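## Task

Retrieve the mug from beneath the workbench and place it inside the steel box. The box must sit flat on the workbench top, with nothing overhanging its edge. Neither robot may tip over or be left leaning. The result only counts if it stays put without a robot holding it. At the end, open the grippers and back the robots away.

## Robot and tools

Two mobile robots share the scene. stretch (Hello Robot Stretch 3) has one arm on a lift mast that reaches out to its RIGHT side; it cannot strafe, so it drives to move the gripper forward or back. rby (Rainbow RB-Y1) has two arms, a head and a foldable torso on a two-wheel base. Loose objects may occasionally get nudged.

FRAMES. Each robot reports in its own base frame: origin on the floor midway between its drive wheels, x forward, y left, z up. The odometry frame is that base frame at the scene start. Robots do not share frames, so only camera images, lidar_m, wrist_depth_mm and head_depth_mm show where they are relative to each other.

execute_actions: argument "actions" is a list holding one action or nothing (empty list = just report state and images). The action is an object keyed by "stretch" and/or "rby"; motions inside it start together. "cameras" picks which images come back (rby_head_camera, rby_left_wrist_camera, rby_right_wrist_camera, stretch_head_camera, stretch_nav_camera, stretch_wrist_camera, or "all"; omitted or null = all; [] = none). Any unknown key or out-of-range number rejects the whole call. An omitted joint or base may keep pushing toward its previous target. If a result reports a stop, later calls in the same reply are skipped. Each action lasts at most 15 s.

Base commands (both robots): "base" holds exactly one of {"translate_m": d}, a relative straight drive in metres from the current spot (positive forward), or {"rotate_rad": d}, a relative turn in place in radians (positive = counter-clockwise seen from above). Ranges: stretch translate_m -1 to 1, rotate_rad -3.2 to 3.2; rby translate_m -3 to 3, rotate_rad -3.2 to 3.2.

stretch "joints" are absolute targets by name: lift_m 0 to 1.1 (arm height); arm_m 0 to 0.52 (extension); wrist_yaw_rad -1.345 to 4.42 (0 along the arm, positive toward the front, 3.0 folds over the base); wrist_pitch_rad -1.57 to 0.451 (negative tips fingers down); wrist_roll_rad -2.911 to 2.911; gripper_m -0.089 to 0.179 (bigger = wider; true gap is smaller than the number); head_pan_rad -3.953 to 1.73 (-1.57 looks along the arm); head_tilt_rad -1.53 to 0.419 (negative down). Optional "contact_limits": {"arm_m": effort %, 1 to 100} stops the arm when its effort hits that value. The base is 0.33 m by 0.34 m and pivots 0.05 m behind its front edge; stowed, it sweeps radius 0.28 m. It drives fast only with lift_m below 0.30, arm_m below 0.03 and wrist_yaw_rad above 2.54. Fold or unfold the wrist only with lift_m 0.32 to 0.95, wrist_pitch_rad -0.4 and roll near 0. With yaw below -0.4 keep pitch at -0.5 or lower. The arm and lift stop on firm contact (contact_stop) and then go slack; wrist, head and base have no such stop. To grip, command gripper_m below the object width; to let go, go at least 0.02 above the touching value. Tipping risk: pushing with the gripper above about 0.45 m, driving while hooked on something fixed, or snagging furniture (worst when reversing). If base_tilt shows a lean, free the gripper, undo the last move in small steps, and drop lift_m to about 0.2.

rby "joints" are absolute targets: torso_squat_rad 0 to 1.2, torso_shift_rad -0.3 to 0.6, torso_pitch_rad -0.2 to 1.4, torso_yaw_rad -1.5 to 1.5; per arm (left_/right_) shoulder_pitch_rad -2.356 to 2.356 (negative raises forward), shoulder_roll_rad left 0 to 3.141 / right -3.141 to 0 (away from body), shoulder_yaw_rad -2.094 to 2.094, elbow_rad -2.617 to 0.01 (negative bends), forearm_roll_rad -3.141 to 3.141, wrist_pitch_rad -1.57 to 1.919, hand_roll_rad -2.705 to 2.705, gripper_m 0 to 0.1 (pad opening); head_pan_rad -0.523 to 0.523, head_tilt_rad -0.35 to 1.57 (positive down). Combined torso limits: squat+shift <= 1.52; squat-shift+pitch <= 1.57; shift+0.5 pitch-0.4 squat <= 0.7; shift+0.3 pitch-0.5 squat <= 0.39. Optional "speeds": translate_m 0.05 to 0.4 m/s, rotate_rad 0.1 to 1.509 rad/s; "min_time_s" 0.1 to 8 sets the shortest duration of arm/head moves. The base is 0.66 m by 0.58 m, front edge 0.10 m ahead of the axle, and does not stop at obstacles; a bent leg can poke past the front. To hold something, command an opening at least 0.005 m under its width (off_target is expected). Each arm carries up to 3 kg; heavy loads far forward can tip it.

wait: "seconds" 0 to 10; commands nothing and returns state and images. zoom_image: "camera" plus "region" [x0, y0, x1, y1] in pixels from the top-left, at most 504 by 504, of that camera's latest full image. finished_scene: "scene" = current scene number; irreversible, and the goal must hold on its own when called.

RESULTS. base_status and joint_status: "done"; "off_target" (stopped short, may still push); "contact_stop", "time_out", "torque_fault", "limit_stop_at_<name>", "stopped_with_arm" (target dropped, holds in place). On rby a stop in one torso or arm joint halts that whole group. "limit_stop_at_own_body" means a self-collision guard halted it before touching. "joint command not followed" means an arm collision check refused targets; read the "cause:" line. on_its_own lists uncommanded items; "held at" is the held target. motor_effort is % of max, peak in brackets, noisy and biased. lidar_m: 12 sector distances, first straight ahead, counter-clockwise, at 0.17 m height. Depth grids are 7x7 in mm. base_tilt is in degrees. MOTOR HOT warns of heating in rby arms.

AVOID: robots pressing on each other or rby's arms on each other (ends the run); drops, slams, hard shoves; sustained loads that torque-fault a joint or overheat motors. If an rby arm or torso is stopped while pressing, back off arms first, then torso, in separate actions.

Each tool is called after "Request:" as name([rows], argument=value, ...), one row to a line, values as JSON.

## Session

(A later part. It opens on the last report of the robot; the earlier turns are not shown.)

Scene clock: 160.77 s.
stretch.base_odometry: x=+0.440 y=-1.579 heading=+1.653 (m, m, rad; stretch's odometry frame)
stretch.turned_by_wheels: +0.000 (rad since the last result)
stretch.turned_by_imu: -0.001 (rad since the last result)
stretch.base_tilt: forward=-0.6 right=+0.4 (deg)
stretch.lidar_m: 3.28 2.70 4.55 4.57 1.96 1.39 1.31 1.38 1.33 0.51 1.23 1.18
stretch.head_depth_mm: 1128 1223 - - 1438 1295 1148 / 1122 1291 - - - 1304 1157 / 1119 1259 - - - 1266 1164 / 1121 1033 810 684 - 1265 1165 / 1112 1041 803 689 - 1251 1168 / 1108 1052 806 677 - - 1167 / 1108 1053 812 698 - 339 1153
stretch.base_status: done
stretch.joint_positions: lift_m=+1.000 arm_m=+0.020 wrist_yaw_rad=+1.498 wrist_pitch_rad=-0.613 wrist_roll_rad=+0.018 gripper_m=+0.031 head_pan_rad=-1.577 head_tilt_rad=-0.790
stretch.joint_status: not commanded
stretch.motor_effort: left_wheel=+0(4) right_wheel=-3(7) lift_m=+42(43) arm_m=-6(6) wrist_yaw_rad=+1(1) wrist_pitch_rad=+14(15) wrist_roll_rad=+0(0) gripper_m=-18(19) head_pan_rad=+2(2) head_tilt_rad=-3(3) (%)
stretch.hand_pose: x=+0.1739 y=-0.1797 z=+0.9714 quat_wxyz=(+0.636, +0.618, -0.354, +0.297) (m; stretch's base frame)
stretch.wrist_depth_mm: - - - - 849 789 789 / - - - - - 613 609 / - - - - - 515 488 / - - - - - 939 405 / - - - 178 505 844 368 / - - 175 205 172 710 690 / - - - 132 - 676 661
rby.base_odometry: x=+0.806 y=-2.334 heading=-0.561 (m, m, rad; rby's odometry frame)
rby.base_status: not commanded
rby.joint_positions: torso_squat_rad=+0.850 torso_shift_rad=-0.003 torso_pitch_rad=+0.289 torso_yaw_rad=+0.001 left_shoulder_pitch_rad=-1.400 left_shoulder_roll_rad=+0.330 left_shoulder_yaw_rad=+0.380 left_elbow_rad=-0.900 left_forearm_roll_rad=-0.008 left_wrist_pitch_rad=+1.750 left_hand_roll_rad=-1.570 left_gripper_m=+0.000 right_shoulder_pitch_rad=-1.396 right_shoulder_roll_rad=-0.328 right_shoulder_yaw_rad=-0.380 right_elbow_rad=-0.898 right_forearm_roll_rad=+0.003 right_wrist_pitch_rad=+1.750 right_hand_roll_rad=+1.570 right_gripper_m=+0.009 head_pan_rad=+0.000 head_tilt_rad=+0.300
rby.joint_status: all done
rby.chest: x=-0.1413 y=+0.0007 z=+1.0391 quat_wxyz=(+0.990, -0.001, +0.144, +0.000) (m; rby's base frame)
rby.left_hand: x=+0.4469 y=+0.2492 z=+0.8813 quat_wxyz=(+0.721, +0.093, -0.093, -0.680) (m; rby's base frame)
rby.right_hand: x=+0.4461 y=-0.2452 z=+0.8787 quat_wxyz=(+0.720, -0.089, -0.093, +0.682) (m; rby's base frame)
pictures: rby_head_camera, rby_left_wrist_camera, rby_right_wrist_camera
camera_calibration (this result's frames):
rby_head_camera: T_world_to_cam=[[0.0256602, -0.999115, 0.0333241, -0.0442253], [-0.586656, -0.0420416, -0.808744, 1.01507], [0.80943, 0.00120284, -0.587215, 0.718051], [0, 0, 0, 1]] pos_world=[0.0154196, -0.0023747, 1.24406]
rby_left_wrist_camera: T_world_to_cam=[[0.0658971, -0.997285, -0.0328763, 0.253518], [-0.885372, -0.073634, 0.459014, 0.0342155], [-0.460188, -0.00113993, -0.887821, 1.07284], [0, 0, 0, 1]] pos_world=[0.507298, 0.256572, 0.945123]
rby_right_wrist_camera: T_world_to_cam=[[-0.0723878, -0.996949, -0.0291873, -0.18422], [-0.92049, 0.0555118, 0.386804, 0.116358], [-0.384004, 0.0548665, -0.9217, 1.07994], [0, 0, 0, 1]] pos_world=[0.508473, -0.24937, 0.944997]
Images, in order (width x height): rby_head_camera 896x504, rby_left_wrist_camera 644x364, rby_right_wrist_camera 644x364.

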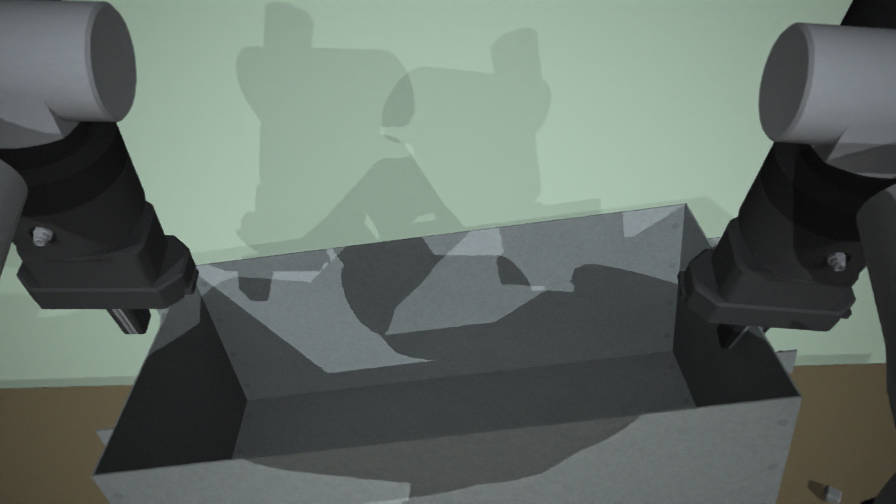

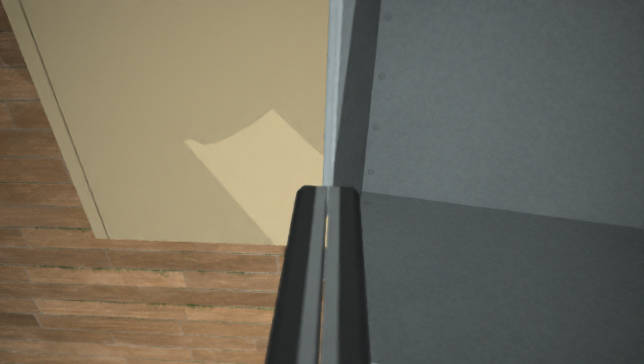

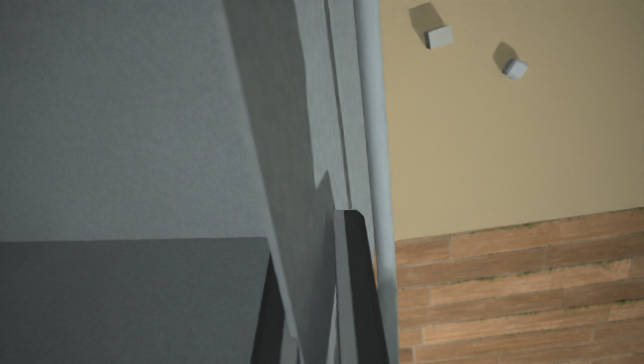

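Request:
execute_actions([
  {"rby":{"joints":{"torso_squat_rad":0.995,"left_gripper_m":0.1}}},
], cameras=[])

Request:
execute_actions([
  {"rby":{"joints":{"right_gripper_m":0.1}}},
], cameras=[])

Request:
execute_actions([
  {"rby":{"joints":{"torso_squat_rad":0.7}}},
], cameras=[])

Request:
execute_actions([
  {"rby":{"base":{"translate_m":-0.4}}},
], cameras=[])

Request:
execute_actions([
  {"rby":{"joints":{"torso_squat_rad":1.12,"torso_pitch_rad":0.3,"left_shoulder_pitch_rad":-0.957,"right_shoulder_pitch_rad":-0.957,"left_shoulder_roll_rad":0.6,"right_shoulder_roll_rad":-0.6,"left_shoulder_yaw_rad":0.665,"right_shoulder_yaw_rad":-0.665,"left_elbow_rad":-0.77,"right_elbow_rad":-0.77,"left_forearm_roll_rad":1.57,"right_forearm_roll_rad":-1.57,"left_wrist_pitch_rad":1.55,"right_wrist_pitch_rad":1.55,"left_gripper_m":0.06,"right_gripper_m":0.06,"head_tilt_rad":0.15}}},
], cameras=["rby_head_camera","rby_left_wrist_camera","rby_right_wrist_camera"])

Scene clock: 178.57 s.
stretch.base_odometry: x=+0.440 y=-1.579 heading=+1.653 (m, m, rad; stretch's odometry frame)
stretch.turned_by_wheels: +0.000 (rad since the last result)
stretch.turned_by_imu: -0.001 (rad since the last result)
stretch.base_tilt: forward=-0.5 right=+0.4 (deg)
stretch.lidar_m: 3.27 2.70 4.54 4.57 1.96 1.39 1.31 1.38 1.32 0.52 1.24 1.19
stretch.head_depth_mm: 1135 1221 - - 1439 1310 1141 / 1131 1292 - - - 1312 1157 / 1119 1258 - - - 1269 1157 / 1120 1030 809 683 - 1273 1160 / 1111 1038 803 690 - 1256 1163 / 1107 1045 808 675 - - 1169 / 1099 1065 812 698 - 339 1151
stretch.base_status: not commanded
stretch.joint_positions: lift_m=+1.000 arm_m=+0.020 wrist_yaw_rad=+1.498 wrist_pitch_rad=-0.613 wrist_roll_rad=+0.018 gripper_m=+0.031 head_pan_rad=-1.577 head_tilt_rad=-0.790
stretch.joint_status: not commanded
stretch.motor_effort: left_wheel=+1(0) right_wheel=-2(2) lift_m=+44(44) arm_m=-6(6) wrist_yaw_rad=+1(1) wrist_pitch_rad=+15(15) wrist_roll_rad=+0(0) gripper_m=-18(19) head_pan_rad=+2(2) head_tilt_rad=-4(3) (%)
stretch.hand_pose: x=+0.1739 y=-0.1797 z=+0.9714 quat_wxyz=(+0.636, +0.618, -0.354, +0.297) (m; stretch's base frame)
stretch.wrist_depth_mm: - - - - 846 781 787 / - - - - - 607 603 / - - - - - 509 479 / - - - - - 932 413 / - - - 179 513 828 363 / - - 174 205 173 729 706 / - - - 133 - 684 646
rby.base_odometry: x=+0.806 y=-2.334 heading=-0.561 (m, m, rad; rby's odometry frame)
rby.base_status: not commanded
rby.joint_positions: torso_squat_rad=+0.995 torso_shift_rad=-0.004 torso_pitch_rad=+0.288 torso_yaw_rad=+0.001 left_shoulder_pitch_rad=-1.400 left_shoulder_roll_rad=+0.330 left_shoulder_yaw_rad=+0.380 left_elbow_rad=-0.900 left_forearm_roll_rad=-0.008 left_wrist_pitch_rad=+1.750 left_hand_roll_rad=-1.570 left_gripper_m=+0.099 right_shoulder_pitch_rad=-1.398 right_shoulder_roll_rad=-0.330 right_shoulder_yaw_rad=-0.380 right_elbow_rad=-0.899 right_forearm_roll_rad=+0.003 right_wrist_pitch_rad=+1.750 right_hand_roll_rad=+1.570 right_gripper_m=+0.004 head_pan_rad=+0.000 head_tilt_rad=+0.300
rby.joint_status: all done
rby.on_its_own: right_gripper_m moved -0.005 to your old target +0.000
rby.chest: x=-0.1414 y=+0.0006 z=+0.9583 quat_wxyz=(+0.990, -0.001, +0.144, +0.000) (m; rby's base frame)
rby.left_hand: x=+0.4470 y=+0.2489 z=+0.8010 quat_wxyz=(+0.721, +0.093, -0.094, -0.680) (m; rby's base frame)
rby.right_hand: x=+0.4467 y=-0.2458 z=+0.7999 quat_wxyz=(+0.720, -0.091, -0.094, +0.682) (m; rby's base frame)
pictures: none
No camera images: the call's "cameras" was empty. Leave "cameras" out to get every camera's image.

Scene clock: 180.03 s.
stretch.base_odometry: x=+0.440 y=-1.579 heading=+1.653 (m, m, rad; stretch's odometry frame)
stretch.turned_by_wheels: +0.000 (rad since the last result)
stretch.turned_by_imu: +0.000 (rad since the last result)
stretch.base_tilt: forward=-0.6 right=+0.4 (deg)
stretch.lidar_m: 3.28 2.70 4.54 4.57 1.96 1.38 1.31 1.38 1.32 0.52 1.24 1.19
stretch.head_depth_mm: 1131 1221 - - 1439 1308 1152 / 1127 1296 - - - 1305 1156 / 1125 1255 - - - 1264 1161 / 1116 1028 809 684 - 1264 1161 / 1114 1039 804 688 - 1251 1167 / 1107 1048 807 674 - - 1169 / 1107 1063 813 696 - 340 1153
stretch.base_status: not commanded
stretch.joint_positions: lift_m=+1.000 arm_m=+0.020 wrist_yaw_rad=+1.498 wrist_pitch_rad=-0.613 wrist_roll_rad=+0.018 gripper_m=+0.031 head_pan_rad=-1.577 head_tilt_rad=-0.790
stretch.joint_status: not commanded
stretch.motor_effort: left_wheel=+0(0) right_wheel=-3(2) lift_m=+43(43) arm_m=-7(7) wrist_yaw_rad=+2(2) wrist_pitch_rad=+14(15) wrist_roll_rad=+0(0) gripper_m=-19(19) head_pan_rad=+2(2) head_tilt_rad=-3(3) (%)
stretch.hand_pose: x=+0.1739 y=-0.1797 z=+0.9714 quat_wxyz=(+0.636, +0.618, -0.354, +0.297) (m; stretch's base frame)
stretch.wrist_depth_mm: - - - - 844 805 776 / - - - - - 605 604 / - - - - - 507 483 / - - - - - 943 415 / - - - 178 509 865 368 / - - 175 204 171 749 692 / - - - 132 - 690 665
rby.base_odometry: x=+0.806 y=-2.334 heading=-0.561 (m, m, rad; rby's odometry frame)
rby.base_status: not commanded
rby.joint_positions: torso_squat_rad=+0.995 torso_shift_rad=-0.004 torso_pitch_rad=+0.288 torso_yaw_rad=+0.001 left_shoulder_pitch_rad=-1.400 left_shoulder_roll_rad=+0.330 left_shoulder_yaw_rad=+0.380 left_elbow_rad=-0.900 left_forearm_roll_rad=-0.008 left_wrist_pitch_rad=+1.750 left_hand_roll_rad=-1.570 left_gripper_m=+0.099 right_shoulder_pitch_rad=-1.400 right_shoulder_roll_rad=-0.330 right_shoulder_yaw_rad=-0.380 right_elbow_rad=-0.900 right_forearm_roll_rad=+0.002 right_wrist_pitch_rad=+1.750 right_hand_roll_rad=+1.570 right_gripper_m=+0.100 head_pan_rad=+0.000 head_tilt_rad=+0.300
rby.joint_status: all done
rby.chest: x=-0.1415 y=+0.0007 z=+0.9583 quat_wxyz=(+0.990, -0.001, +0.144, +0.000) (m; rby's base frame)
rby.left_hand: x=+0.4469 y=+0.2490 z=+0.8011 quat_wxyz=(+0.721, +0.093, -0.094, -0.680) (m; rby's base frame)
rby.right_hand: x=+0.4473 y=-0.2454 z=+0.8013 quat_wxyz=(+0.720, -0.092, -0.095, +0.682) (m; rby's base frame)
pictures: none
No camera images: the call's "cameras" was empty. Leave "cameras" out to get every camera's image.

Scene clock: 181.80 s.
stretch.base_odometry: x=+0.440 y=-1.579 heading=+1.653 (m, m, rad; stretch's odometry frame)
stretch.turned_by_wheels: +0.000 (rad since the last result)
stretch.turned_by_imu: +0.000 (rad since the last result)
stretch.base_tilt: forward=-0.5 right=+0.4 (deg)
stretch.lidar_m: 3.27 2.70 4.58 4.57 1.96 1.38 1.31 1.38 1.32 0.52 1.24 1.19
stretch.head_depth_mm: 1131 1222 - - 1436 1313 1146 / 1128 1293 - - - 1312 1150 / 1124 1259 - - - 1267 1157 / 1118 1028 808 683 - 1269 1161 / 1114 1038 801 689 - 1246 1167 / 1106 1047 808 675 - - 1167 / 1101 1058 816 699 - 339 1163
stretch.base_status: not commanded
stretch.joint_positions: lift_m=+1.000 arm_m=+0.020 wrist_yaw_rad=+1.498 wrist_pitch_rad=-0.613 wrist_roll_rad=+0.018 gripper_m=+0.031 head_pan_rad=-1.577 head_tilt_rad=-0.790
stretch.joint_status: not commanded
stretch.motor_effort: left_wheel=+0(1) right_wheel=-3(2) lift_m=+42(43) arm_m=-6(6) wrist_yaw_rad=+2(1) wrist_pitch_rad=+15(15) wrist_roll_rad=+0(0) gripper_m=-19(19) head_pan_rad=+1(2) head_tilt_rad=-4(3) (%)
stretch.hand_pose: x=+0.1739 y=-0.1797 z=+0.9714 quat_wxyz=(+0.636, +0.618, -0.354, +0.297) (m; stretch's base frame)
stretch.wrist_depth_mm: - - - - 849 778 782 / - - - - - 610 597 / - - - - - 511 490 / - - - - - 933 402 / - - - 180 505 850 368 / - - 175 205 171 709 709 / - - - 132 - 683 662
rby.base_odometry: x=+0.806 y=-2.334 heading=-0.561 (m, m, rad; rby's odometry frame)
rby.base_status: not commanded
rby.joint_positions: torso_squat_rad=+0.700 torso_shift_rad=-0.004 torso_pitch_rad=+0.288 torso_yaw_rad=+0.001 left_shoulder_pitch_rad=-1.400 left_shoulder_roll_rad=+0.330 left_shoulder_yaw_rad=+0.380 left_elbow_rad=-0.900 left_forearm_roll_rad=-0.008 left_wrist_pitch_rad=+1.750 left_hand_roll_rad=-1.570 left_gripper_m=+0.099 right_shoulder_pitch_rad=-1.400 right_shoulder_roll_rad=-0.330 right_shoulder_yaw_rad=-0.380 right_elbow_rad=-0.900 right_forearm_roll_rad=+0.002 right_wrist_pitch_rad=+1.750 right_hand_roll_rad=+1.570 right_gripper_m=+0.100 head_pan_rad=+0.000 head_tilt_rad=+0.300
rby.joint_status: all done
rby.chest: x=-0.1421 y=+0.0008 z=+1.1126 quat_wxyz=(+0.990, -0.001, +0.144, +0.000) (m; rby's base frame)
rby.left_hand: x=+0.4463 y=+0.2491 z=+0.9555 quat_wxyz=(+0.721, +0.094, -0.094, -0.680) (m; rby's base frame)
rby.right_hand: x=+0.4467 y=-0.2453 z=+0.9558 quat_wxyz=(+0.720, -0.092, -0.095, +0.682) (m; rby's base frame)
pictures: none
No camera images: the call's "cameras" was empty. Leave "cameras" out to get every camera's image.

Scene clock: 184.47 s.
stretch.base_odometry: x=+0.440 y=-1.579 heading=+1.653 (m, m, rad; stretch's odometry frame)
stretch.turned_by_wheels: +0.000 (rad since the last result)
stretch.turned_by_imu: -0.001 (rad since the last result)
stretch.base_tilt: forward=-0.5 right=+0.3 (deg)
stretch.lidar_m: 3.28 2.41 2.37 4.57 1.97 1.38 1.31 1.38 1.32 0.52 1.24 1.19
stretch.head_depth_mm: 1130 1222 - - 1448 1308 1144 / 1130 1297 - - - 1303 1157 / 1122 1257 - - - 1261 1154 / 1116 1028 811 684 - 1262 1169 / 1117 1036 804 688 - 1251 1164 / 1108 1053 809 677 - - 1168 / 1112 1055 812 698 - 340 1154
stretch.base_status: not commanded
stretch.joint_positions: lift_m=+1.000 arm_m=+0.020 wrist_yaw_rad=+1.498 wrist_pitch_rad=-0.613 wrist_roll_rad=+0.018 gripper_m=+0.031 head_pan_rad=-1.577 head_tilt_rad=-0.790
stretch.joint_status: not commanded
stretch.motor_effort: left_wheel=+0(0) right_wheel=-2(2) lift_m=+43(43) arm_m=-6(6) wrist_yaw_rad=+2(1) wrist_pitch_rad=+15(15) wrist_roll_rad=+0(0) gripper_m=-19(19) head_pan_rad=+2(2) head_tilt_rad=-3(3) (%)
stretch.hand_pose: x=+0.1739 y=-0.1797 z=+0.9714 quat_wxyz=(+0.636, +0.618, -0.354, +0.297) (m; stretch's base frame)
stretch.wrist_depth_mm: - - - - 843 796 800 / - - - - - 601 600 / - - - - - 517 490 / - - - - - 920 406 / - - - 179 511 862 368 / - - 175 204 173 734 708 / - - - 132 - 675 661
rby.base_odometry: x=+0.467 y=-2.122 heading=-0.559 (m, m, rad; rby's odometry frame)
rby.base_status: done
rby.joint_positions: torso_squat_rad=+0.700 torso_shift_rad=-0.004 torso_pitch_rad=+0.288 torso_yaw_rad=+0.001 left_shoulder_pitch_rad=-1.400 left_shoulder_roll_rad=+0.330 left_shoulder_yaw_rad=+0.380 left_elbow_rad=-0.900 left_forearm_roll_rad=-0.008 left_wrist_pitch_rad=+1.750 left_hand_roll_rad=-1.570 left_gripper_m=+0.099 right_shoulder_pitch_rad=-1.400 right_shoulder_roll_rad=-0.330 right_shoulder_yaw_rad=-0.380 right_elbow_rad=-0.900 right_forearm_roll_rad=+0.002 right_wrist_pitch_rad=+1.750 right_hand_roll_rad=+1.570 right_gripper_m=+0.100 head_pan_rad=+0.000 head_tilt_rad=+0.300
rby.joint_status: not commanded
rby.chest: x=-0.1421 y=+0.0008 z=+1.1126 quat_wxyz=(+0.990, -0.001, +0.144, +0.000) (m; rby's base frame)
rby.left_hand: x=+0.4463 y=+0.2491 z=+0.9555 quat_wxyz=(+0.721, +0.094, -0.094, -0.680) (m; rby's base frame)
rby.right_hand: x=+0.4467 y=-0.2452 z=+0.9558 quat_wxyz=(+0.720, -0.092, -0.095, +0.682) (m; rby's base frame)
pictures: none
No camera images: the call's "cameras" was empty. Leave "cameras" out to get every camera's image.

Scene clock: 186.77 s.
stretch.base_odometry: x=+0.440 y=-1.579 heading=+1.653 (m, m, rad; stretch's odometry frame)
stretch.turned_by_wheels: +0.000 (rad since the last result)
stretch.turned_by_imu: -0.001 (rad since the last result)
stretch.base_tilt: forward=-0.5 right=+0.4 (deg)
stretch.lidar_m: 3.26 2.41 2.37 4.57 1.96 1.38 1.31 1.38 1.33 0.52 1.24 1.18
stretch.head_depth_mm: 1135 1224 - - 1435 1304 1150 / 1126 1286 - - - 1302 1153 / 1122 1256 - - - 1266 1155 / 1123 1030 811 684 - 1263 1168 / 1119 1034 801 689 - 1252 1162 / 1104 1053 805 676 - - 1171 / 1104 1063 814 699 - 339 1151
stretch.base_status: not commanded
stretch.joint_positions: lift_m=+1.000 arm_m=+0.020 wrist_yaw_rad=+1.498 wrist_pitch_rad=-0.613 wrist_roll_rad=+0.018 gripper_m=+0.031 head_pan_rad=-1.577 head_tilt_rad=-0.790
stretch.joint_status: not commanded
stretch.motor_effort: left_wheel=+1(1) right_wheel=-3(3) lift_m=+42(43) arm_m=-7(7) wrist_yaw_rad=+1(1) wrist_pitch_rad=+14(15) wrist_roll_rad=+0(0) gripper_m=-18(19) head_pan_rad=+1(2) head_tilt_rad=-3(3) (%)
stretch.hand_pose: x=+0.1739 y=-0.1797 z=+0.9714 quat_wxyz=(+0.636, +0.618, -0.354, +0.297) (m; stretch's base frame)
stretch.wrist_depth_mm: - - - - 849 818 792 / - - - - - 589 604 / - - - - - 503 491 / - - - - - 895 406 / - - - 177 507 848 363 / - - 175 205 172 760 702 / - - - 132 - 679 656
rby.base_odometry: x=+0.467 y=-2.122 heading=-0.559 (m, m, rad; rby's odometry frame)
rby.base_status: not commanded
rby.joint_positions: torso_squat_rad=+1.120 torso_shift_rad=-0.004 torso_pitch_rad=+0.300 torso_yaw_rad=+0.001 left_shoulder_pitch_rad=-0.957 left_shoulder_roll_rad=+0.600 left_shoulder_yaw_rad=+0.665 left_elbow_rad=-0.770 left_forearm_roll_rad=+1.570 left_wrist_pitch_rad=+1.550 left_hand_roll_rad=-1.570 left_gripper_m=+0.060 right_shoulder_pitch_rad=-0.957 right_shoulder_roll_rad=-0.600 right_shoulder_yaw_rad=-0.665 right_elbow_rad=-0.770 right_forearm_roll_rad=-1.570 right_wrist_pitch_rad=+1.550 right_hand_roll_rad=+1.570 right_gripper_m=+0.060 head_pan_rad=+0.000 head_tilt_rad=+0.150
rby.joint_status: all done
rby.chest: x=-0.1377 y=+0.0006 z=+0.8811 quat_wxyz=(+0.989, -0.001, +0.149, +0.000) (m; rby's base frame)
rby.left_hand: x=+0.4201 y=+0.2898 z=+0.7724 quat_wxyz=(+0.626, -0.313, -0.615, -0.364) (m; rby's base frame)
rby.right_hand: x=+0.4206 y=-0.2877 z=+0.7730 quat_wxyz=(+0.626, +0.313, -0.614, +0.365) (m; rby's base frame)
pictures: rby_head_camera, rby_left_wrist_camera, rby_right_wrist_camera
camera_calibration (this result's frames):
rby_head_camera: T_world_to_cam=[[0.020839, -0.999113, 0.0365934, -0.0428653], [-0.468585, -0.0420927, -0.882415, 0.975128], [0.883173, 0.00124151, -0.469047, 0.498636], [0, 0, 0, 1]] pos_world=[0.0174422, -0.00240055, 1.09592]
rby_left_wrist_camera: T_world_to_cam=[[-0.000320051, -0.107392, 0.994217, -0.731188], [-0.985859, 0.166639, 0.0176825, 0.376855], [-0.167575, -0.980152, -0.105927, 0.520795], [0, 0, 0, 1]] pos_world=[0.458564, 0.369136, 0.775462]
rby_right_wrist_camera: T_world_to_cam=[[0.00725068, -0.0499868, -0.998724, 0.75679], [-0.99645, -0.0841274, -0.00302353, 0.429173], [-0.0838689, 0.9952, -0.0504194, 0.44593], [0, 0, 0, 1]] pos_world=[0.459562, -0.369855, 0.779605]
Images, in order (width x height): rby_head_camera 896x504, rby_left_wrist_camera 644x364, rby_right_wrist_camera 644x364.

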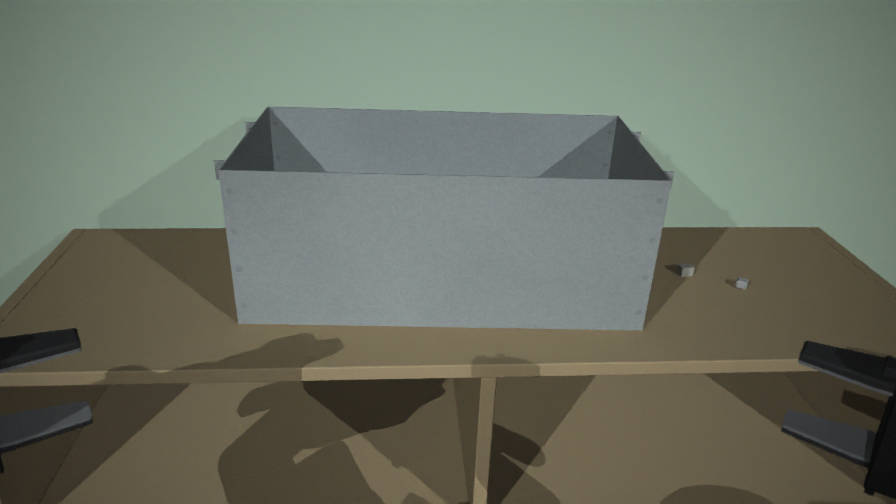

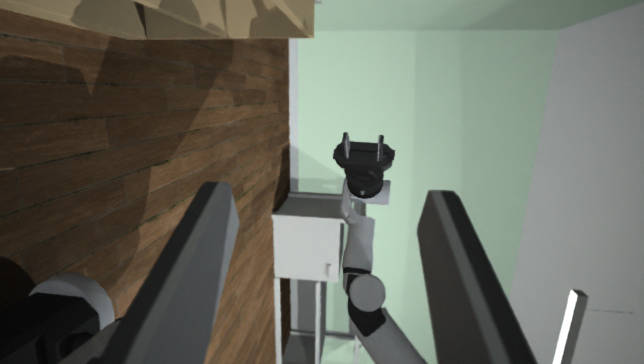

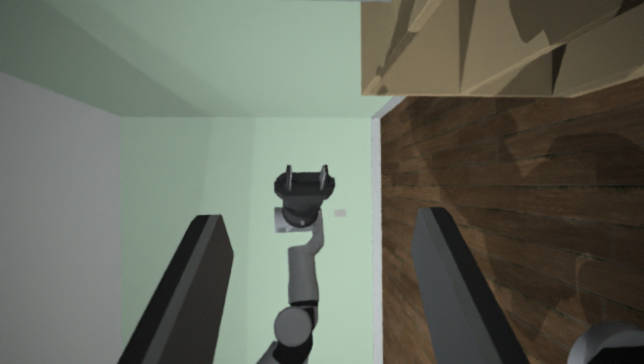

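Request:
execute_actions([
  {"rby":{"joints":{"left_wrist_pitch_rad":1.15,"right_wrist_pitch_rad":1.15,"torso_squat_rad":1.15}}},
], cameras=[])

Request:
execute_actions([
  {"rby":{"base":{"translate_m":0.42},"speeds":{"translate_m":0.2},"joints":{"head_tilt_rad":0.4}}},
], cameras=["rby_head_camera","rby_left_wrist_camera","rby_right_wrist_camera"])

Scene clock: 190.60 s.
stretch.base_odometry: x=+0.440 y=-1.579 heading=+1.653 (m, m, rad; stretch's odometry frame)
stretch.turned_by_wheels: +0.000 (rad since the last result)
stretch.turned_by_imu: -0.001 (rad since the last result)
stretch.base_tilt: forward=-0.5 right=+0.4 (deg)
stretch.lidar_m: 3.29 2.41 2.37 4.57 1.96 1.38 1.31 1.38 1.32 0.52 1.24 1.19
stretch.head_depth_mm: 1136 1230 - - 1431 1301 1152 / 1126 1282 - - - 1307 1154 / 1124 1253 - - - 1260 1150 / 1116 1028 809 684 - 1268 1157 / 1110 1036 803 688 - 1245 1164 / 1109 1049 808 675 - - 1165 / 1103 1055 816 698 - 340 1153
stretch.base_status: not commanded
stretch.joint_positions: lift_m=+1.000 arm_m=+0.020 wrist_yaw_rad=+1.498 wrist_pitch_rad=-0.613 wrist_roll_rad=+0.018 gripper_m=+0.031 head_pan_rad=-1.577 head_tilt_rad=-0.790
stretch.joint_status: not commanded
stretch.motor_effort: left_wheel=+0(1) right_wheel=-3(3) lift_m=+43(43) arm_m=-6(6) wrist_yaw_rad=+2(2) wrist_pitch_rad=+15(15) wrist_roll_rad=+0(0) gripper_m=-19(19) head_pan_rad=+2(2) head_tilt_rad=-3(3) (%)
stretch.hand_pose: x=+0.1739 y=-0.1797 z=+0.9714 quat_wxyz=(+0.636, +0.618, -0.354, +0.297) (m; stretch's base frame)
stretch.wrist_depth_mm: - - - - 863 774 797 / - - - - - 597 592 / - - - - - 514 486 / - - - - - 931 411 / - - - 178 508 838 367 / - - 175 204 171 753 705 / - - - 133 - 667 640
rby.base_odometry: x=+0.467 y=-2.122 heading=-0.559 (m, m, rad; rby's odometry frame)
rby.base_status: not commanded
rby.joint_positions: torso_squat_rad=+1.150 torso_shift_rad=-0.004 torso_pitch_rad=+0.300 torso_yaw_rad=+0.001 left_shoulder_pitch_rad=-0.957 left_shoulder_roll_rad=+0.600 left_shoulder_yaw_rad=+0.665 left_elbow_rad=-0.770 left_forearm_roll_rad=+1.570 left_wrist_pitch_rad=+1.150 left_hand_roll_rad=-1.570 left_gripper_m=+0.060 right_shoulder_pitch_rad=-0.957 right_shoulder_roll_rad=-0.600 right_shoulder_yaw_rad=-0.665 right_elbow_rad=-0.770 right_forearm_roll_rad=-1.570 right_wrist_pitch_rad=+1.150 right_hand_roll_rad=+1.570 right_gripper_m=+0.060 head_pan_rad=+0.000 head_tilt_rad=+0.150
rby.joint_status: all done
rby.chest: x=-0.1377 y=+0.0006 z=+0.8620 quat_wxyz=(+0.989, -0.001, +0.149, +0.000) (m; rby's base frame)
rby.left_hand: x=+0.4857 y=+0.3536 z=+0.7594 quat_wxyz=(+0.675, -0.182, -0.675, -0.234) (m; rby's base frame)
rby.right_hand: x=+0.4863 y=-0.3513 z=+0.7600 quat_wxyz=(+0.675, +0.182, -0.675, +0.236) (m; rby's base frame)
pictures: none
No camera images: the call's "cameras" was empty. Leave "cameras" out to get every camera's image.

Scene clock: 193.57 s.
stretch.base_odometry: x=+0.440 y=-1.579 heading=+1.653 (m, m, rad; stretch's odometry frame)
stretch.turned_by_wheels: +0.000 (rad since the last result)
stretch.turned_by_imu: -0.001 (rad since the last result)
stretch.base_tilt: forward=-0.5 right=+0.4 (deg)
stretch.lidar_m: 3.28 2.71 4.55 4.55 1.97 1.38 1.32 1.38 1.32 0.51 1.24 1.19
stretch.head_depth_mm: 1126 1225 - - 1453 1300 1140 / 1131 1302 - - - 1308 1152 / 1121 1255 - - - 1266 1156 / 1111 1027 810 687 - 1268 1162 / 1116 1041 802 689 - 1243 1161 / 1105 1049 807 673 - - 1172 / 1102 1058 813 698 - 339 1156
stretch.base_status: not commanded
stretch.joint_positions: lift_m=+1.000 arm_m=+0.020 wrist_yaw_rad=+1.498 wrist_pitch_rad=-0.613 wrist_roll_rad=+0.018 gripper_m=+0.031 head_pan_rad=-1.577 head_tilt_rad=-0.790
stretch.joint_status: not commanded
stretch.motor_effort: left_wheel=+0(1) right_wheel=-2(2) lift_m=+43(43) arm_m=-6(6) wrist_yaw_rad=+2(2) wrist_pitch_rad=+14(15) wrist_roll_rad=+0(0) gripper_m=-18(18) head_pan_rad=+2(1) head_tilt_rad=-3(3) (%)
stretch.hand_pose: x=+0.1739 y=-0.1797 z=+0.9714 quat_wxyz=(+0.636, +0.618, -0.354, +0.297) (m; stretch's base frame)
stretch.wrist_depth_mm: - - - - 863 792 789 / - - - - - 602 607 / - - - - - 517 477 / - - - - - 908 402 / - - - 178 497 822 364 / - - 175 205 171 737 698 / - - - 132 - 675 662
rby.base_odometry: x=+0.823 y=-2.344 heading=-0.558 (m, m, rad; rby's odometry frame)
rby.base_status: done
rby.joint_positions: torso_squat_rad=+1.150 torso_shift_rad=-0.004 torso_pitch_rad=+0.300 torso_yaw_rad=+0.001 left_shoulder_pitch_rad=-0.957 left_shoulder_roll_rad=+0.600 left_shoulder_yaw_rad=+0.665 left_elbow_rad=-0.770 left_forearm_roll_rad=+1.570 left_wrist_pitch_rad=+1.150 left_hand_roll_rad=-1.570 left_gripper_m=+0.060 right_shoulder_pitch_rad=-0.957 right_shoulder_roll_rad=-0.600 right_shoulder_yaw_rad=-0.665 right_elbow_rad=-0.770 right_forearm_roll_rad=-1.570 right_wrist_pitch_rad=+1.150 right_hand_roll_rad=+1.570 right_gripper_m=+0.060 head_pan_rad=+0.000 head_tilt_rad=+0.400
rby.joint_status: all done
rby.chest: x=-0.1376 y=+0.0006 z=+0.8620 quat_wxyz=(+0.989, -0.001, +0.149, +0.000) (m; rby's base frame)
rby.left_hand: x=+0.4857 y=+0.3536 z=+0.7594 quat_wxyz=(+0.675, -0.182, -0.675, -0.234) (m; rby's base frame)
rby.right_hand: x=+0.4864 y=-0.3513 z=+0.7600 quat_wxyz=(+0.675, +0.182, -0.675, +0.236) (m; rby's base frame)
pictures: rby_head_camera, rby_left_wrist_camera, rby_right_wrist_camera
camera_calibration (this result's frames):
rby_head_camera: T_world_to_cam=[[0.0290163, -0.999111, 0.0305851, -0.0354206], [-0.672313, -0.0421499, -0.739066, 0.796634], [0.739698, 0.00088216, -0.672939, 0.694774], [0, 0, 0, 1]] pos_world=[0.0226925, -0.00242402, 1.05739]
rby_left_wrist_camera: T_world_to_cam=[[0.0120831, -0.09626, 0.995283, -0.722092], [-0.97328, -0.229387, -0.0103695, 0.58641], [0.229303, -0.968564, -0.0964597, 0.388822], [0, 0, 0, 1]] pos_world=[0.490308, 0.441605, 0.762272]
rby_right_wrist_camera: T_world_to_cam=[[0.0174676, -0.0462381, -0.998778, 0.736571], [-0.950394, 0.309504, -0.0309498, 0.626453], [0.310557, 0.949773, -0.0385382, 0.297264], [0, 0, 0, 1]] pos_world=[0.490194, -0.442165, 0.766516]
Images, in order (width x height): rby_head_camera 896x504, rby_left_wrist_camera 644x364, rby_right_wrist_camera 644x364.

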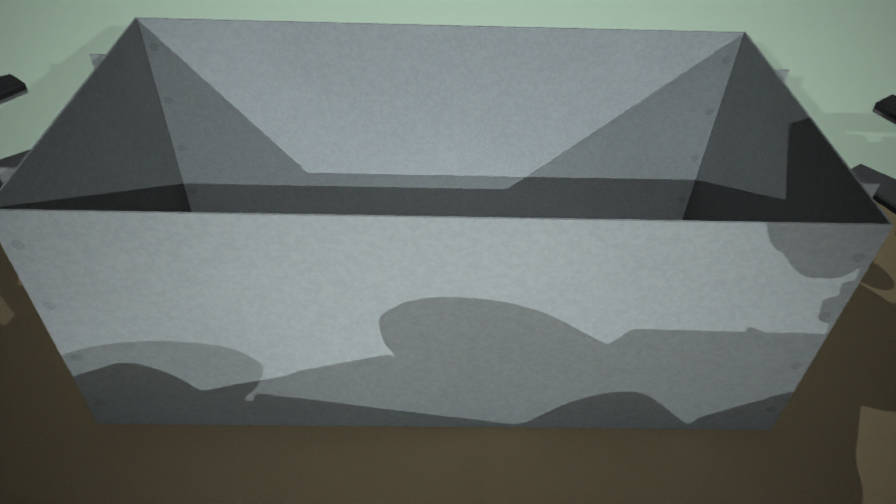

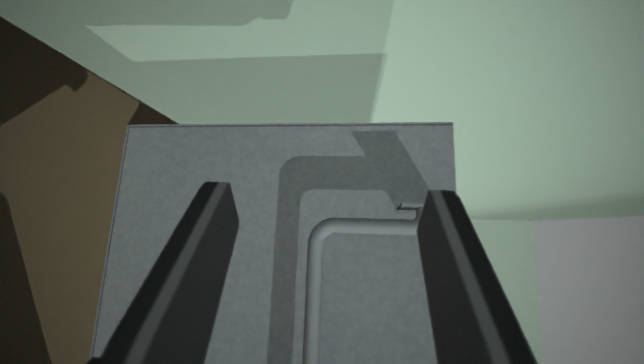

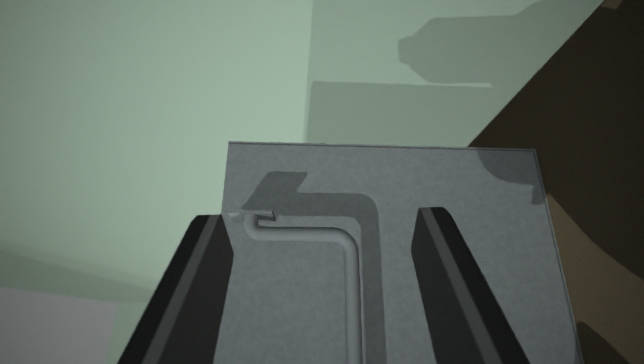

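Request:
execute_actions([
  {"rby":{"min_time_s":1.5,"joints":{"left_wrist_pitch_rad":1.55,"right_wrist_pitch_rad":1.55,"torso_squat_rad":1.175}}},
], cameras=["rby_head_camera","rby_left_wrist_camera","rby_right_wrist_camera"])

Scene clock: 198.83 s.
stretch.base_odometry: x=+0.440 y=-1.579 heading=+1.653 (m, m, rad; stretch's odometry frame)
stretch.turned_by_wheels: +0.000 (rad since the last result)
stretch.turned_by_imu: -0.001 (rad since the last result)
stretch.base_tilt: forward=-0.5 right=+0.4 (deg)
stretch.lidar_m: 3.28 2.70 4.54 4.56 1.96 1.38 1.31 1.38 1.33 0.52 1.24 1.19
stretch.head_depth_mm: 1137 1218 - - 1449 1309 1145 / 1129 1290 - - - 1309 1153 / 1125 1256 - - - 1268 1156 / 1111 1025 812 685 - 1264 1162 / 1108 1035 800 688 - 1246 1171 / 1105 1044 807 675 - - 1176 / 1102 1061 815 698 - 339 1152
stretch.base_status: not commanded
stretch.joint_positions: lift_m=+1.000 arm_m=+0.020 wrist_yaw_rad=+1.498 wrist_pitch_rad=-0.613 wrist_roll_rad=+0.018 gripper_m=+0.031 head_pan_rad=-1.577 head_tilt_rad=-0.790
stretch.joint_status: not commanded
stretch.motor_effort: left_wheel=+0(0) right_wheel=-2(3) lift_m=+43(43) arm_m=-6(6) wrist_yaw_rad=+2(2) wrist_pitch_rad=+15(15) wrist_roll_rad=+0(0) gripper_m=-19(19) head_pan_rad=+2(2) head_tilt_rad=-4(3) (%)
stretch.hand_pose: x=+0.1739 y=-0.1797 z=+0.9714 quat_wxyz=(+0.636, +0.618, -0.354, +0.297) (m; stretch's base frame)
stretch.wrist_depth_mm: - - - - 863 795 795 / - - - - - 598 600 / - - - - - 512 479 / - - - - - 898 407 / - - - 179 501 825 364 / - - 174 205 171 765 694 / - - - 132 - 680 652
rby.base_odometry: x=+0.823 y=-2.344 heading=-0.558 (m, m, rad; rby's odometry frame)
rby.base_status: not commanded
rby.joint_positions: torso_squat_rad=+1.175 torso_shift_rad=-0.004 torso_pitch_rad=+0.300 torso_yaw_rad=+0.001 left_shoulder_pitch_rad=-0.957 left_shoulder_roll_rad=+0.600 left_shoulder_yaw_rad=+0.665 left_elbow_rad=-0.770 left_forearm_roll_rad=+1.570 left_wrist_pitch_rad=+1.550 left_hand_roll_rad=-1.570 left_gripper_m=+0.060 right_shoulder_pitch_rad=-0.957 right_shoulder_roll_rad=-0.600 right_shoulder_yaw_rad=-0.665 right_elbow_rad=-0.770 right_forearm_roll_rad=-1.570 right_wrist_pitch_rad=+1.550 right_hand_roll_rad=+1.570 right_gripper_m=+0.060 head_pan_rad=+0.000 head_tilt_rad=+0.400
rby.joint_status: all done
rby.chest: x=-0.1376 y=+0.0006 z=+0.8460 quat_wxyz=(+0.989, -0.001, +0.149, +0.000) (m; rby's base frame)
rby.left_hand: x=+0.4202 y=+0.2899 z=+0.7373 quat_wxyz=(+0.626, -0.313, -0.615, -0.364) (m; rby's base frame)
rby.right_hand: x=+0.4207 y=-0.2878 z=+0.7379 quat_wxyz=(+0.626, +0.313, -0.614, +0.365) (m; rby's base frame)
pictures: rby_head_camera, rby_left_wrist_camera, rby_right_wrist_camera
camera_calibration (this result's frames):
rby_head_camera: T_world_to_cam=[[0.0290137, -0.999111, 0.0305874, -0.0349443], [-0.672252, -0.0421498, -0.739121, 0.784833], [0.739753, 0.000882218, -0.672878, 0.683908], [0, 0, 0, 1]] pos_world=[0.0226969, -0.00243604, 1.04134]
rby_left_wrist_camera: T_world_to_cam=[[-0.000281017, -0.107349, 0.994221, -0.696324], [-0.98588, 0.166513, 0.0177003, 0.377633], [-0.167451, -0.980178, -0.10588, 0.517032], [0, 0, 0, 1]] pos_world=[0.458683, 0.369153, 0.74036]
rby_right_wrist_camera: T_world_to_cam=[[0.00722638, -0.0499554, -0.998725, 0.721757], [-0.996462, -0.083988, -0.003009, 0.429243], [-0.0837306, 0.995214, -0.0503856, 0.444137], [0, 0, 0, 1]] pos_world=[0.459696, -0.369904, 0.744507]
Images, in order (width x height): rby_head_camera 896x504, rby_left_wrist_camera 644x364, rby_right_wrist_camera 644x364.

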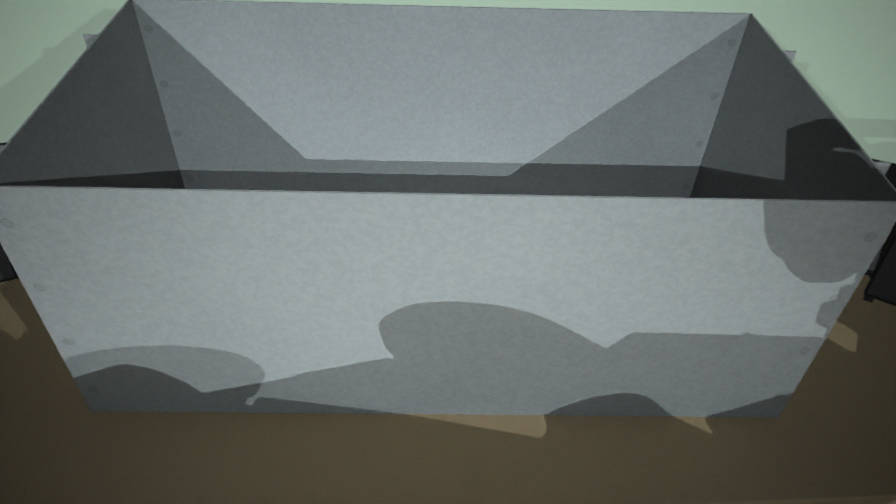

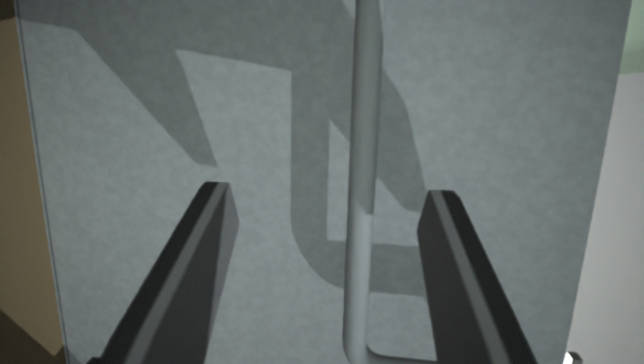

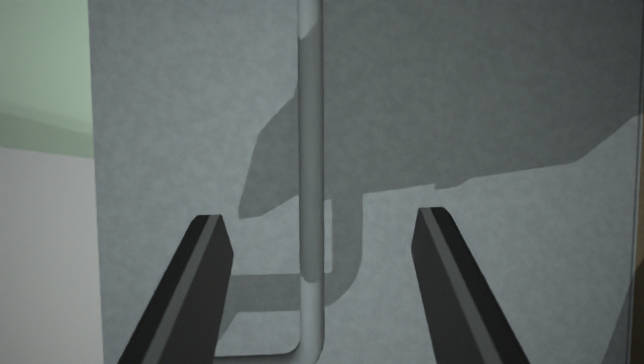

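Request:
execute_actions([
  {"rby":{"base":{"translate_m":0.035},"joints":{"torso_squat_rad":1.167}}},
], cameras=[])

Request:
execute_actions([
  {"rby":{"min_time_s":1,"joints":{"left_shoulder_roll_rad":0.56,"right_shoulder_roll_rad":-0.56}}},
], cameras=["rby_left_wrist_camera","rby_right_wrist_camera"])

Request:
execute_actions([
  {"rby":{"joints":{"left_gripper_m":0,"right_gripper_m":0}}},
], cameras=["rby_left_wrist_camera","rby_right_wrist_camera"])

Scene clock: 204.13 s.
stretch.base_odometry: x=+0.440 y=-1.579 heading=+1.653 (m, m, rad; stretch's odometry frame)
stretch.turned_by_wheels: +0.000 (rad since the last result)
stretch.turned_by_imu: -0.001 (rad since the last result)
stretch.base_tilt: forward=-0.5 right=+0.4 (deg)
stretch.lidar_m: 3.29 2.72 4.54 4.55 1.97 1.38 1.31 1.38 1.33 0.52 1.24 1.19
stretch.head_depth_mm: 1138 1221 - - 1440 1298 1152 / 1133 1297 - - - 1310 1155 / 1126 1264 - - - 1260 1154 / 1115 1031 811 683 - 1261 1162 / 1113 1037 801 691 - 1259 1167 / 1109 1045 809 676 - - 1169 / 1109 1057 812 696 - 339 1155
stretch.base_status: not commanded
stretch.joint_positions: lift_m=+1.000 arm_m=+0.020 wrist_yaw_rad=+1.498 wrist_pitch_rad=-0.613 wrist_roll_rad=+0.018 gripper_m=+0.031 head_pan_rad=-1.577 head_tilt_rad=-0.790
stretch.joint_status: not commanded
stretch.motor_effort: left_wheel=+1(1) right_wheel=-2(3) lift_m=+43(43) arm_m=-6(7) wrist_yaw_rad=+2(1) wrist_pitch_rad=+15(15) wrist_roll_rad=+0(0) gripper_m=-20(20) head_pan_rad=+2(1) head_tilt_rad=-3(3) (%)
stretch.hand_pose: x=+0.1739 y=-0.1797 z=+0.9714 quat_wxyz=(+0.636, +0.618, -0.354, +0.297) (m; stretch's base frame)
stretch.wrist_depth_mm: - - - - 827 801 792 / - - - - - 600 614 / - - - - - 521 488 / - - - - - 924 408 / - - - 178 513 830 361 / - - 175 207 172 749 713 / - - - 132 - 680 652
rby.base_odometry: x=+0.853 y=-2.363 heading=-0.558 (m, m, rad; rby's odometry frame)
rby.base_status: done
rby.joint_positions: torso_squat_rad=+1.167 torso_shift_rad=-0.004 torso_pitch_rad=+0.300 torso_yaw_rad=+0.001 left_shoulder_pitch_rad=-0.957 left_shoulder_roll_rad=+0.600 left_shoulder_yaw_rad=+0.665 left_elbow_rad=-0.770 left_forearm_roll_rad=+1.570 left_wrist_pitch_rad=+1.550 left_hand_roll_rad=-1.570 left_gripper_m=+0.060 right_shoulder_pitch_rad=-0.957 right_shoulder_roll_rad=-0.600 right_shoulder_yaw_rad=-0.665 right_elbow_rad=-0.770 right_forearm_roll_rad=-1.570 right_wrist_pitch_rad=+1.550 right_hand_roll_rad=+1.570 right_gripper_m=+0.060 head_pan_rad=+0.000 head_tilt_rad=+0.400
rby.joint_status: all done
rby.chest: x=-0.1376 y=+0.0006 z=+0.8511 quat_wxyz=(+0.989, -0.001, +0.149, +0.000) (m; rby's base frame)
rby.left_hand: x=+0.4202 y=+0.2899 z=+0.7425 quat_wxyz=(+0.626, -0.313, -0.615, -0.364) (m; rby's base frame)
rby.right_hand: x=+0.4207 y=-0.2878 z=+0.7430 quat_wxyz=(+0.626, +0.313, -0.614, +0.365) (m; rby's base frame)
pictures: none
No camera images: the call's "cameras" was empty. Leave "cameras" out to get every camera's image.

Scene clock: 205.53 s.
stretch.base_odometry: x=+0.440 y=-1.579 heading=+1.653 (m, m, rad; stretch's odometry frame)
stretch.turned_by_wheels: +0.000 (rad since the last result)
stretch.turned_by_imu: +0.000 (rad since the last result)
stretch.base_tilt: forward=-0.5 right=+0.3 (deg)
stretch.lidar_m: 3.27 2.74 4.55 4.57 1.97 1.38 1.31 1.38 1.32 0.51 1.24 1.19
stretch.head_depth_mm: 1134 1219 - - 1453 1296 1153 / 1131 1292 - - - 1307 1151 / 1122 1265 - - - 1275 1157 / 1118 1026 809 686 - 1272 1164 / 1114 1038 802 691 - 1249 1173 / 1106 1050 808 675 - - 1169 / 1108 1060 812 699 - 339 1150
stretch.base_status: not commanded
stretch.joint_positions: lift_m=+1.000 arm_m=+0.020 wrist_yaw_rad=+1.498 wrist_pitch_rad=-0.613 wrist_roll_rad=+0.018 gripper_m=+0.031 head_pan_rad=-1.577 head_tilt_rad=-0.790
stretch.joint_status: not commanded
stretch.motor_effort: left_wheel=+1(1) right_wheel=-2(2) lift_m=+42(43) arm_m=-7(6) wrist_yaw_rad=+2(1) wrist_pitch_rad=+15(15) wrist_roll_rad=+0(0) gripper_m=-19(19) head_pan_rad=+2(2) head_tilt_rad=-3(3) (%)
stretch.hand_pose: x=+0.1739 y=-0.1797 z=+0.9714 quat_wxyz=(+0.636, +0.618, -0.354, +0.297) (m; stretch's base frame)
stretch.wrist_depth_mm: - - - - 837 782 784 / - - - - - 601 610 / - - - - - 506 481 / - - - - - 891 408 / - - - 179 509 856 363 / - - 176 204 172 737 699 / - - - 132 - 673 654
rby.base_odometry: x=+0.853 y=-2.363 heading=-0.558 (m, m, rad; rby's odometry frame)
rby.base_status: not commanded
rby.joint_positions: torso_squat_rad=+1.167 torso_shift_rad=-0.004 torso_pitch_rad=+0.299 torso_yaw_rad=+0.001 left_shoulder_pitch_rad=-0.953 left_shoulder_roll_rad=+0.586 left_shoulder_yaw_rad=+0.675 left_elbow_rad=-0.771 left_forearm_roll_rad=+1.572 left_wrist_pitch_rad=+1.545 left_hand_roll_rad=-1.569 left_gripper_m=+0.060 right_shoulder_pitch_rad=-0.956 right_shoulder_roll_rad=-0.567 right_shoulder_yaw_rad=-0.669 right_elbow_rad=-0.770 right_forearm_roll_rad=-1.571 right_wrist_pitch_rad=+1.548 right_hand_roll_rad=+1.570 right_gripper_m=+0.060 head_pan_rad=+0.000 head_tilt_rad=+0.400
rby.joint_status: left_shoulder_roll_rad contact_stop (moved -0.014 of -0.040); the others done
rby.on_its_own: left_shoulder_roll_rad is held at +0.581, not at your +0.560, since a contact_stop
rby.chest: x=-0.1378 y=+0.0006 z=+0.8512 quat_wxyz=(+0.989, -0.001, +0.149, +0.000) (m; rby's base frame)
rby.left_hand: x=+0.4203 y=+0.2871 z=+0.7405 quat_wxyz=(+0.624, -0.317, -0.619, -0.356) (m; rby's base frame)
rby.right_hand: x=+0.4201 y=-0.2744 z=+0.7373 quat_wxyz=(+0.621, +0.327, -0.615, +0.359) (m; rby's base frame)
pictures: rby_left_wrist_camera, rby_right_wrist_camera
camera_calibration (this result's frames):
rby_left_wrist_camera: T_world_to_cam=[[0.0016314, -0.0883915, 0.996084, -0.707398], [-0.986586, 0.162452, 0.0160317, 0.380843], [-0.163233, -0.982749, -0.0869408, 0.499669], [0, 0, 0, 1]] pos_world=[0.458451, 0.366653, 0.741964]
rby_right_wrist_camera: T_world_to_cam=[[0.000227866, -0.020867, -0.999782, 0.733539], [-0.995187, -0.0979778, 0.00181813, 0.421862], [-0.0979944, 0.99497, -0.0207889, 0.414798], [0, 0, 0, 1]] pos_world=[0.460312, -0.356072, 0.741235]
Images, in order (width x height): rby_left_wrist_camera 644x364, rby_right_wrist_camera 644x364.

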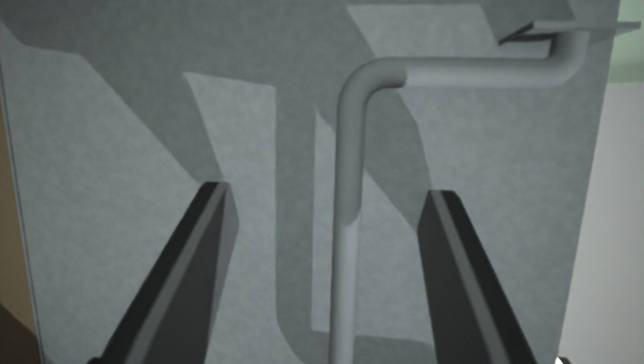

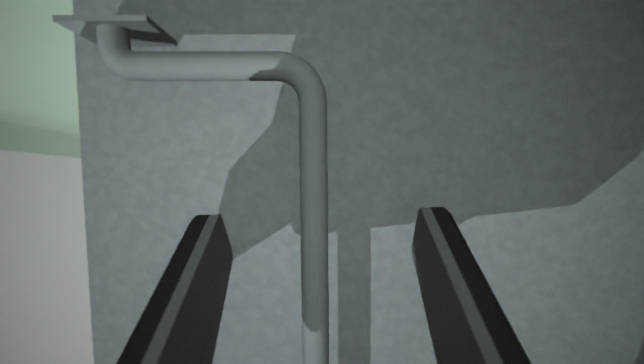

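not run: a stop came earlier in this reply.

Tips at the walls. Ease slightly and close.

Request:
execute_actions([
  {"rby":{"joints":{"left_shoulder_roll_rad":0.592,"right_shoulder_roll_rad":-0.572,"left_gripper_m":0,"right_gripper_m":0}}},
], cameras=[])

Request:
execute_actions([
  {"rby":{"joints":{"torso_squat_rad":1.05}}},
], cameras=["rby_head_camera","rby_left_wrist_camera","rby_right_wrist_camera"])

Scene clock: 209.87 s.
stretch.base_odometry: x=+0.440 y=-1.579 heading=+1.653 (m, m, rad; stretch's odometry frame)
stretch.turned_by_wheels: +0.000 (rad since the last result)
stretch.turned_by_imu: -0.001 (rad since the last result)
stretch.base_tilt: forward=-0.5 right=+0.3 (deg)
stretch.lidar_m: 3.28 2.73 4.57 4.56 1.96 1.38 1.31 1.38 1.32 0.52 1.24 1.19
stretch.head_depth_mm: 1133 1229 - - 1444 1308 1147 / 1130 1291 - - - 1304 1149 / 1123 1258 - - - 1265 1158 / 1119 1027 812 683 - 1260 1158 / 1111 1042 800 688 - 1256 1163 / 1113 1053 805 677 - - 1172 / 1099 1056 814 697 - 340 1159
stretch.base_status: not commanded
stretch.joint_positions: lift_m=+1.000 arm_m=+0.020 wrist_yaw_rad=+1.498 wrist_pitch_rad=-0.613 wrist_roll_rad=+0.018 gripper_m=+0.031 head_pan_rad=-1.577 head_tilt_rad=-0.790
stretch.joint_status: not commanded
stretch.motor_effort: left_wheel=+1(1) right_wheel=-2(2) lift_m=+43(43) arm_m=-6(6) wrist_yaw_rad=+2(1) wrist_pitch_rad=+15(14) wrist_roll_rad=+0(0) gripper_m=-19(19) head_pan_rad=+2(1) head_tilt_rad=-4(3) (%)
stretch.hand_pose: x=+0.1739 y=-0.1797 z=+0.9714 quat_wxyz=(+0.636, +0.618, -0.354, +0.297) (m; stretch's base frame)
stretch.wrist_depth_mm: - - - - 836 805 775 / - - - - - 609 606 / - - - - - 511 483 / - - - - - 911 401 / - - - 177 511 853 366 / - - 175 205 171 720 701 / - - - 132 - 662 659
rby.base_odometry: x=+0.853 y=-2.363 heading=-0.558 (m, m, rad; rby's odometry frame)
rby.base_status: not commanded
rby.joint_positions: torso_squat_rad=+1.167 torso_shift_rad=-0.004 torso_pitch_rad=+0.299 torso_yaw_rad=+0.001 left_shoulder_pitch_rad=-0.958 left_shoulder_roll_rad=+0.593 left_shoulder_yaw_rad=+0.674 left_elbow_rad=-0.772 left_forearm_roll_rad=+1.574 left_wrist_pitch_rad=+1.547 left_hand_roll_rad=-1.570 left_gripper_m=+0.006 right_shoulder_pitch_rad=-0.958 right_shoulder_roll_rad=-0.572 right_shoulder_yaw_rad=-0.665 right_elbow_rad=-0.770 right_forearm_roll_rad=-1.570 right_wrist_pitch_rad=+1.550 right_hand_roll_rad=+1.570 right_gripper_m=+0.008 head_pan_rad=+0.000 head_tilt_rad=+0.400
rby.joint_status: left_gripper_m off_target (ended at +0.006, target +0.000); right_gripper_m off_target (ended at +0.008, target +0.000); the others done
rby.chest: x=-0.1381 y=+0.0006 z=+0.8512 quat_wxyz=(+0.989, -0.001, +0.149, +0.000) (m; rby's base frame)
rby.left_hand: x=+0.4208 y=+0.2891 z=+0.7451 quat_wxyz=(+0.623, -0.314, -0.620, -0.359) (m; rby's base frame)
rby.right_hand: x=+0.4201 y=-0.2755 z=+0.7390 quat_wxyz=(+0.621, +0.325, -0.614, +0.362) (m; rby's base frame)
pictures: none
No camera images: the call's "cameras" was empty. Leave "cameras" out to get every camera's image.

Scene clock: 211.03 s.
stretch.base_odometry: x=+0.440 y=-1.579 heading=+1.653 (m, m, rad; stretch's odometry frame)
stretch.turned_by_wheels: +0.000 (rad since the last result)
stretch.turned_by_imu: +0.000 (rad since the last result)
stretch.base_tilt: forward=-0.5 right=+0.4 (deg)
stretch.lidar_m: 3.28 2.74 4.56 4.57 1.97 1.39 1.31 1.38 1.32 0.52 1.24 1.19
stretch.head_depth_mm: 1134 1221 - - 1446 1312 1154 / 1128 1289 - - - 1305 1152 / 1126 1261 - - - 1268 1157 / 1123 1023 809 685 - 1256 1163 / 1117 1037 802 689 - 1255 1164 / 1110 1052 808 676 - - 1164 / 1094 1053 813 700 - 339 1155
stretch.base_status: not commanded
stretch.joint_positions: lift_m=+1.000 arm_m=+0.020 wrist_yaw_rad=+1.498 wrist_pitch_rad=-0.613 wrist_roll_rad=+0.018 gripper_m=+0.031 head_pan_rad=-1.577 head_tilt_rad=-0.790
stretch.joint_status: not commanded
stretch.motor_effort: left_wheel=+0(0) right_wheel=-2(3) lift_m=+43(43) arm_m=-6(7) wrist_yaw_rad=+2(2) wrist_pitch_rad=+15(15) wrist_roll_rad=+0(0) gripper_m=-19(19) head_pan_rad=+2(2) head_tilt_rad=-3(3) (%)
stretch.hand_pose: x=+0.1739 y=-0.1797 z=+0.9714 quat_wxyz=(+0.636, +0.618, -0.354, +0.297) (m; stretch's base frame)
stretch.wrist_depth_mm: - - - - 853 796 805 / - - - - - 611 595 / - - - - - 513 479 / - - - - - 901 406 / - - - 179 507 858 362 / - - 174 204 172 729 710 / - - - 133 - 681 663
rby.base_odometry: x=+0.853 y=-2.363 heading=-0.558 (m, m, rad; rby's odometry frame)
rby.base_status: not commanded
rby.joint_positions: torso_squat_rad=+1.050 torso_shift_rad=-0.003 torso_pitch_rad=+0.302 torso_yaw_rad=+0.001 left_shoulder_pitch_rad=-0.952 left_shoulder_roll_rad=+0.591 left_shoulder_yaw_rad=+0.672 left_elbow_rad=-0.769 left_forearm_roll_rad=+1.570 left_wrist_pitch_rad=+1.547 left_hand_roll_rad=-1.570 left_gripper_m=+0.006 right_shoulder_pitch_rad=-0.954 right_shoulder_roll_rad=-0.571 right_shoulder_yaw_rad=-0.664 right_elbow_rad=-0.768 right_forearm_roll_rad=-1.568 right_wrist_pitch_rad=+1.550 right_hand_roll_rad=+1.570 right_gripper_m=+0.008 head_pan_rad=+0.000 head_tilt_rad=+0.400
rby.joint_status: all done
rby.chest: x=-0.1371 y=+0.0007 z=+0.9243 quat_wxyz=(+0.989, -0.001, +0.150, +0.000) (m; rby's base frame)
rby.left_hand: x=+0.4201 y=+0.2892 z=+0.8111 quat_wxyz=(+0.627, -0.316, -0.615, -0.358) (m; rby's base frame)
rby.right_hand: x=+0.4198 y=-0.2752 z=+0.8069 quat_wxyz=(+0.624, +0.327, -0.611, +0.361) (m; rby's base frame)
pictures: rby_head_camera, rby_left_wrist_camera, rby_right_wrist_camera
camera_calibration (this result's frames):
rby_head_camera: T_world_to_cam=[[0.0290926, -0.999112, 0.0304712, -0.0372012], [-0.673746, -0.0421189, -0.737762, 0.841627], [0.73839, 0.000933591, -0.674373, 0.737409], [0, 0, 0, 1]] pos_world=[0.0236287, -0.00240823, 1.11934]
rby_left_wrist_camera: T_world_to_cam=[[0.00769743, -0.0959011, 0.995361, -0.777347], [-0.986538, 0.161873, 0.0232253, 0.373531], [-0.163349, -0.982141, -0.0933641, 0.512831], [0, 0, 0, 1]] pos_world=[0.458256, 0.36866, 0.812945]
rby_right_wrist_camera: T_world_to_cam=[[-0.00756637, -0.0290267, -0.99955, 0.803997], [-0.994962, -0.0997135, 0.0104273, 0.413839], [-0.0999713, 0.994593, -0.028126, 0.423741], [0, 0, 0, 1]] pos_world=[0.460199, -0.356847, 0.811238]
Images, in order (width x height): rby_head_camera 896x504, rby_left_wrist_camera 644x364, rby_right_wrist_camera 644x364.

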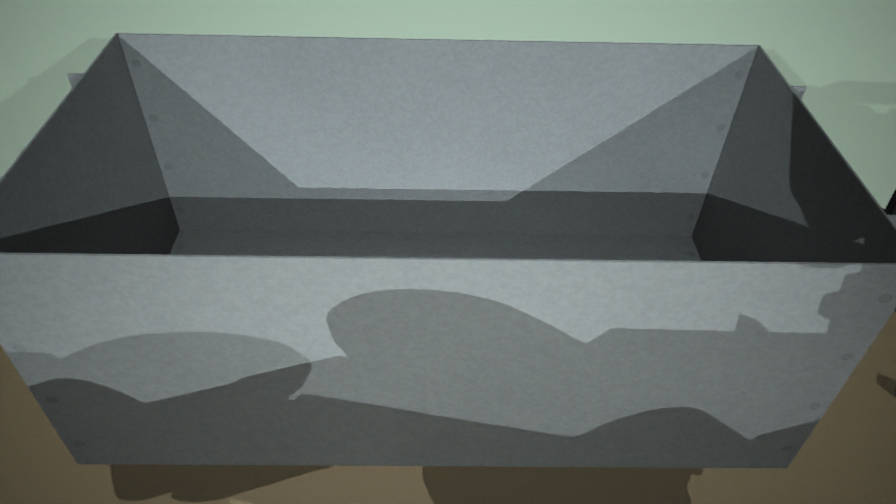

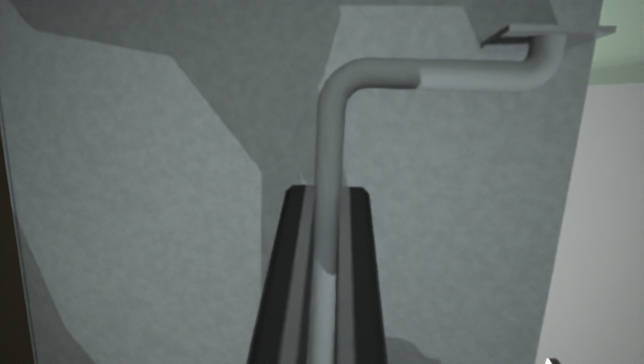

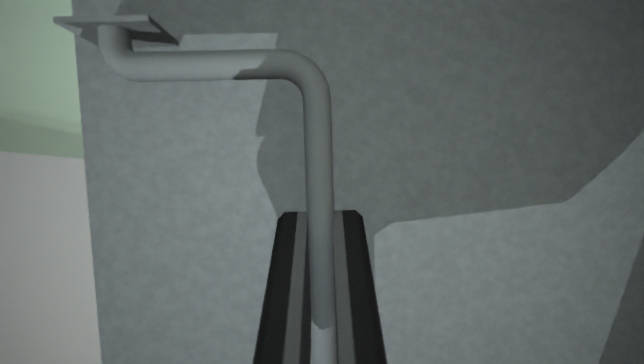

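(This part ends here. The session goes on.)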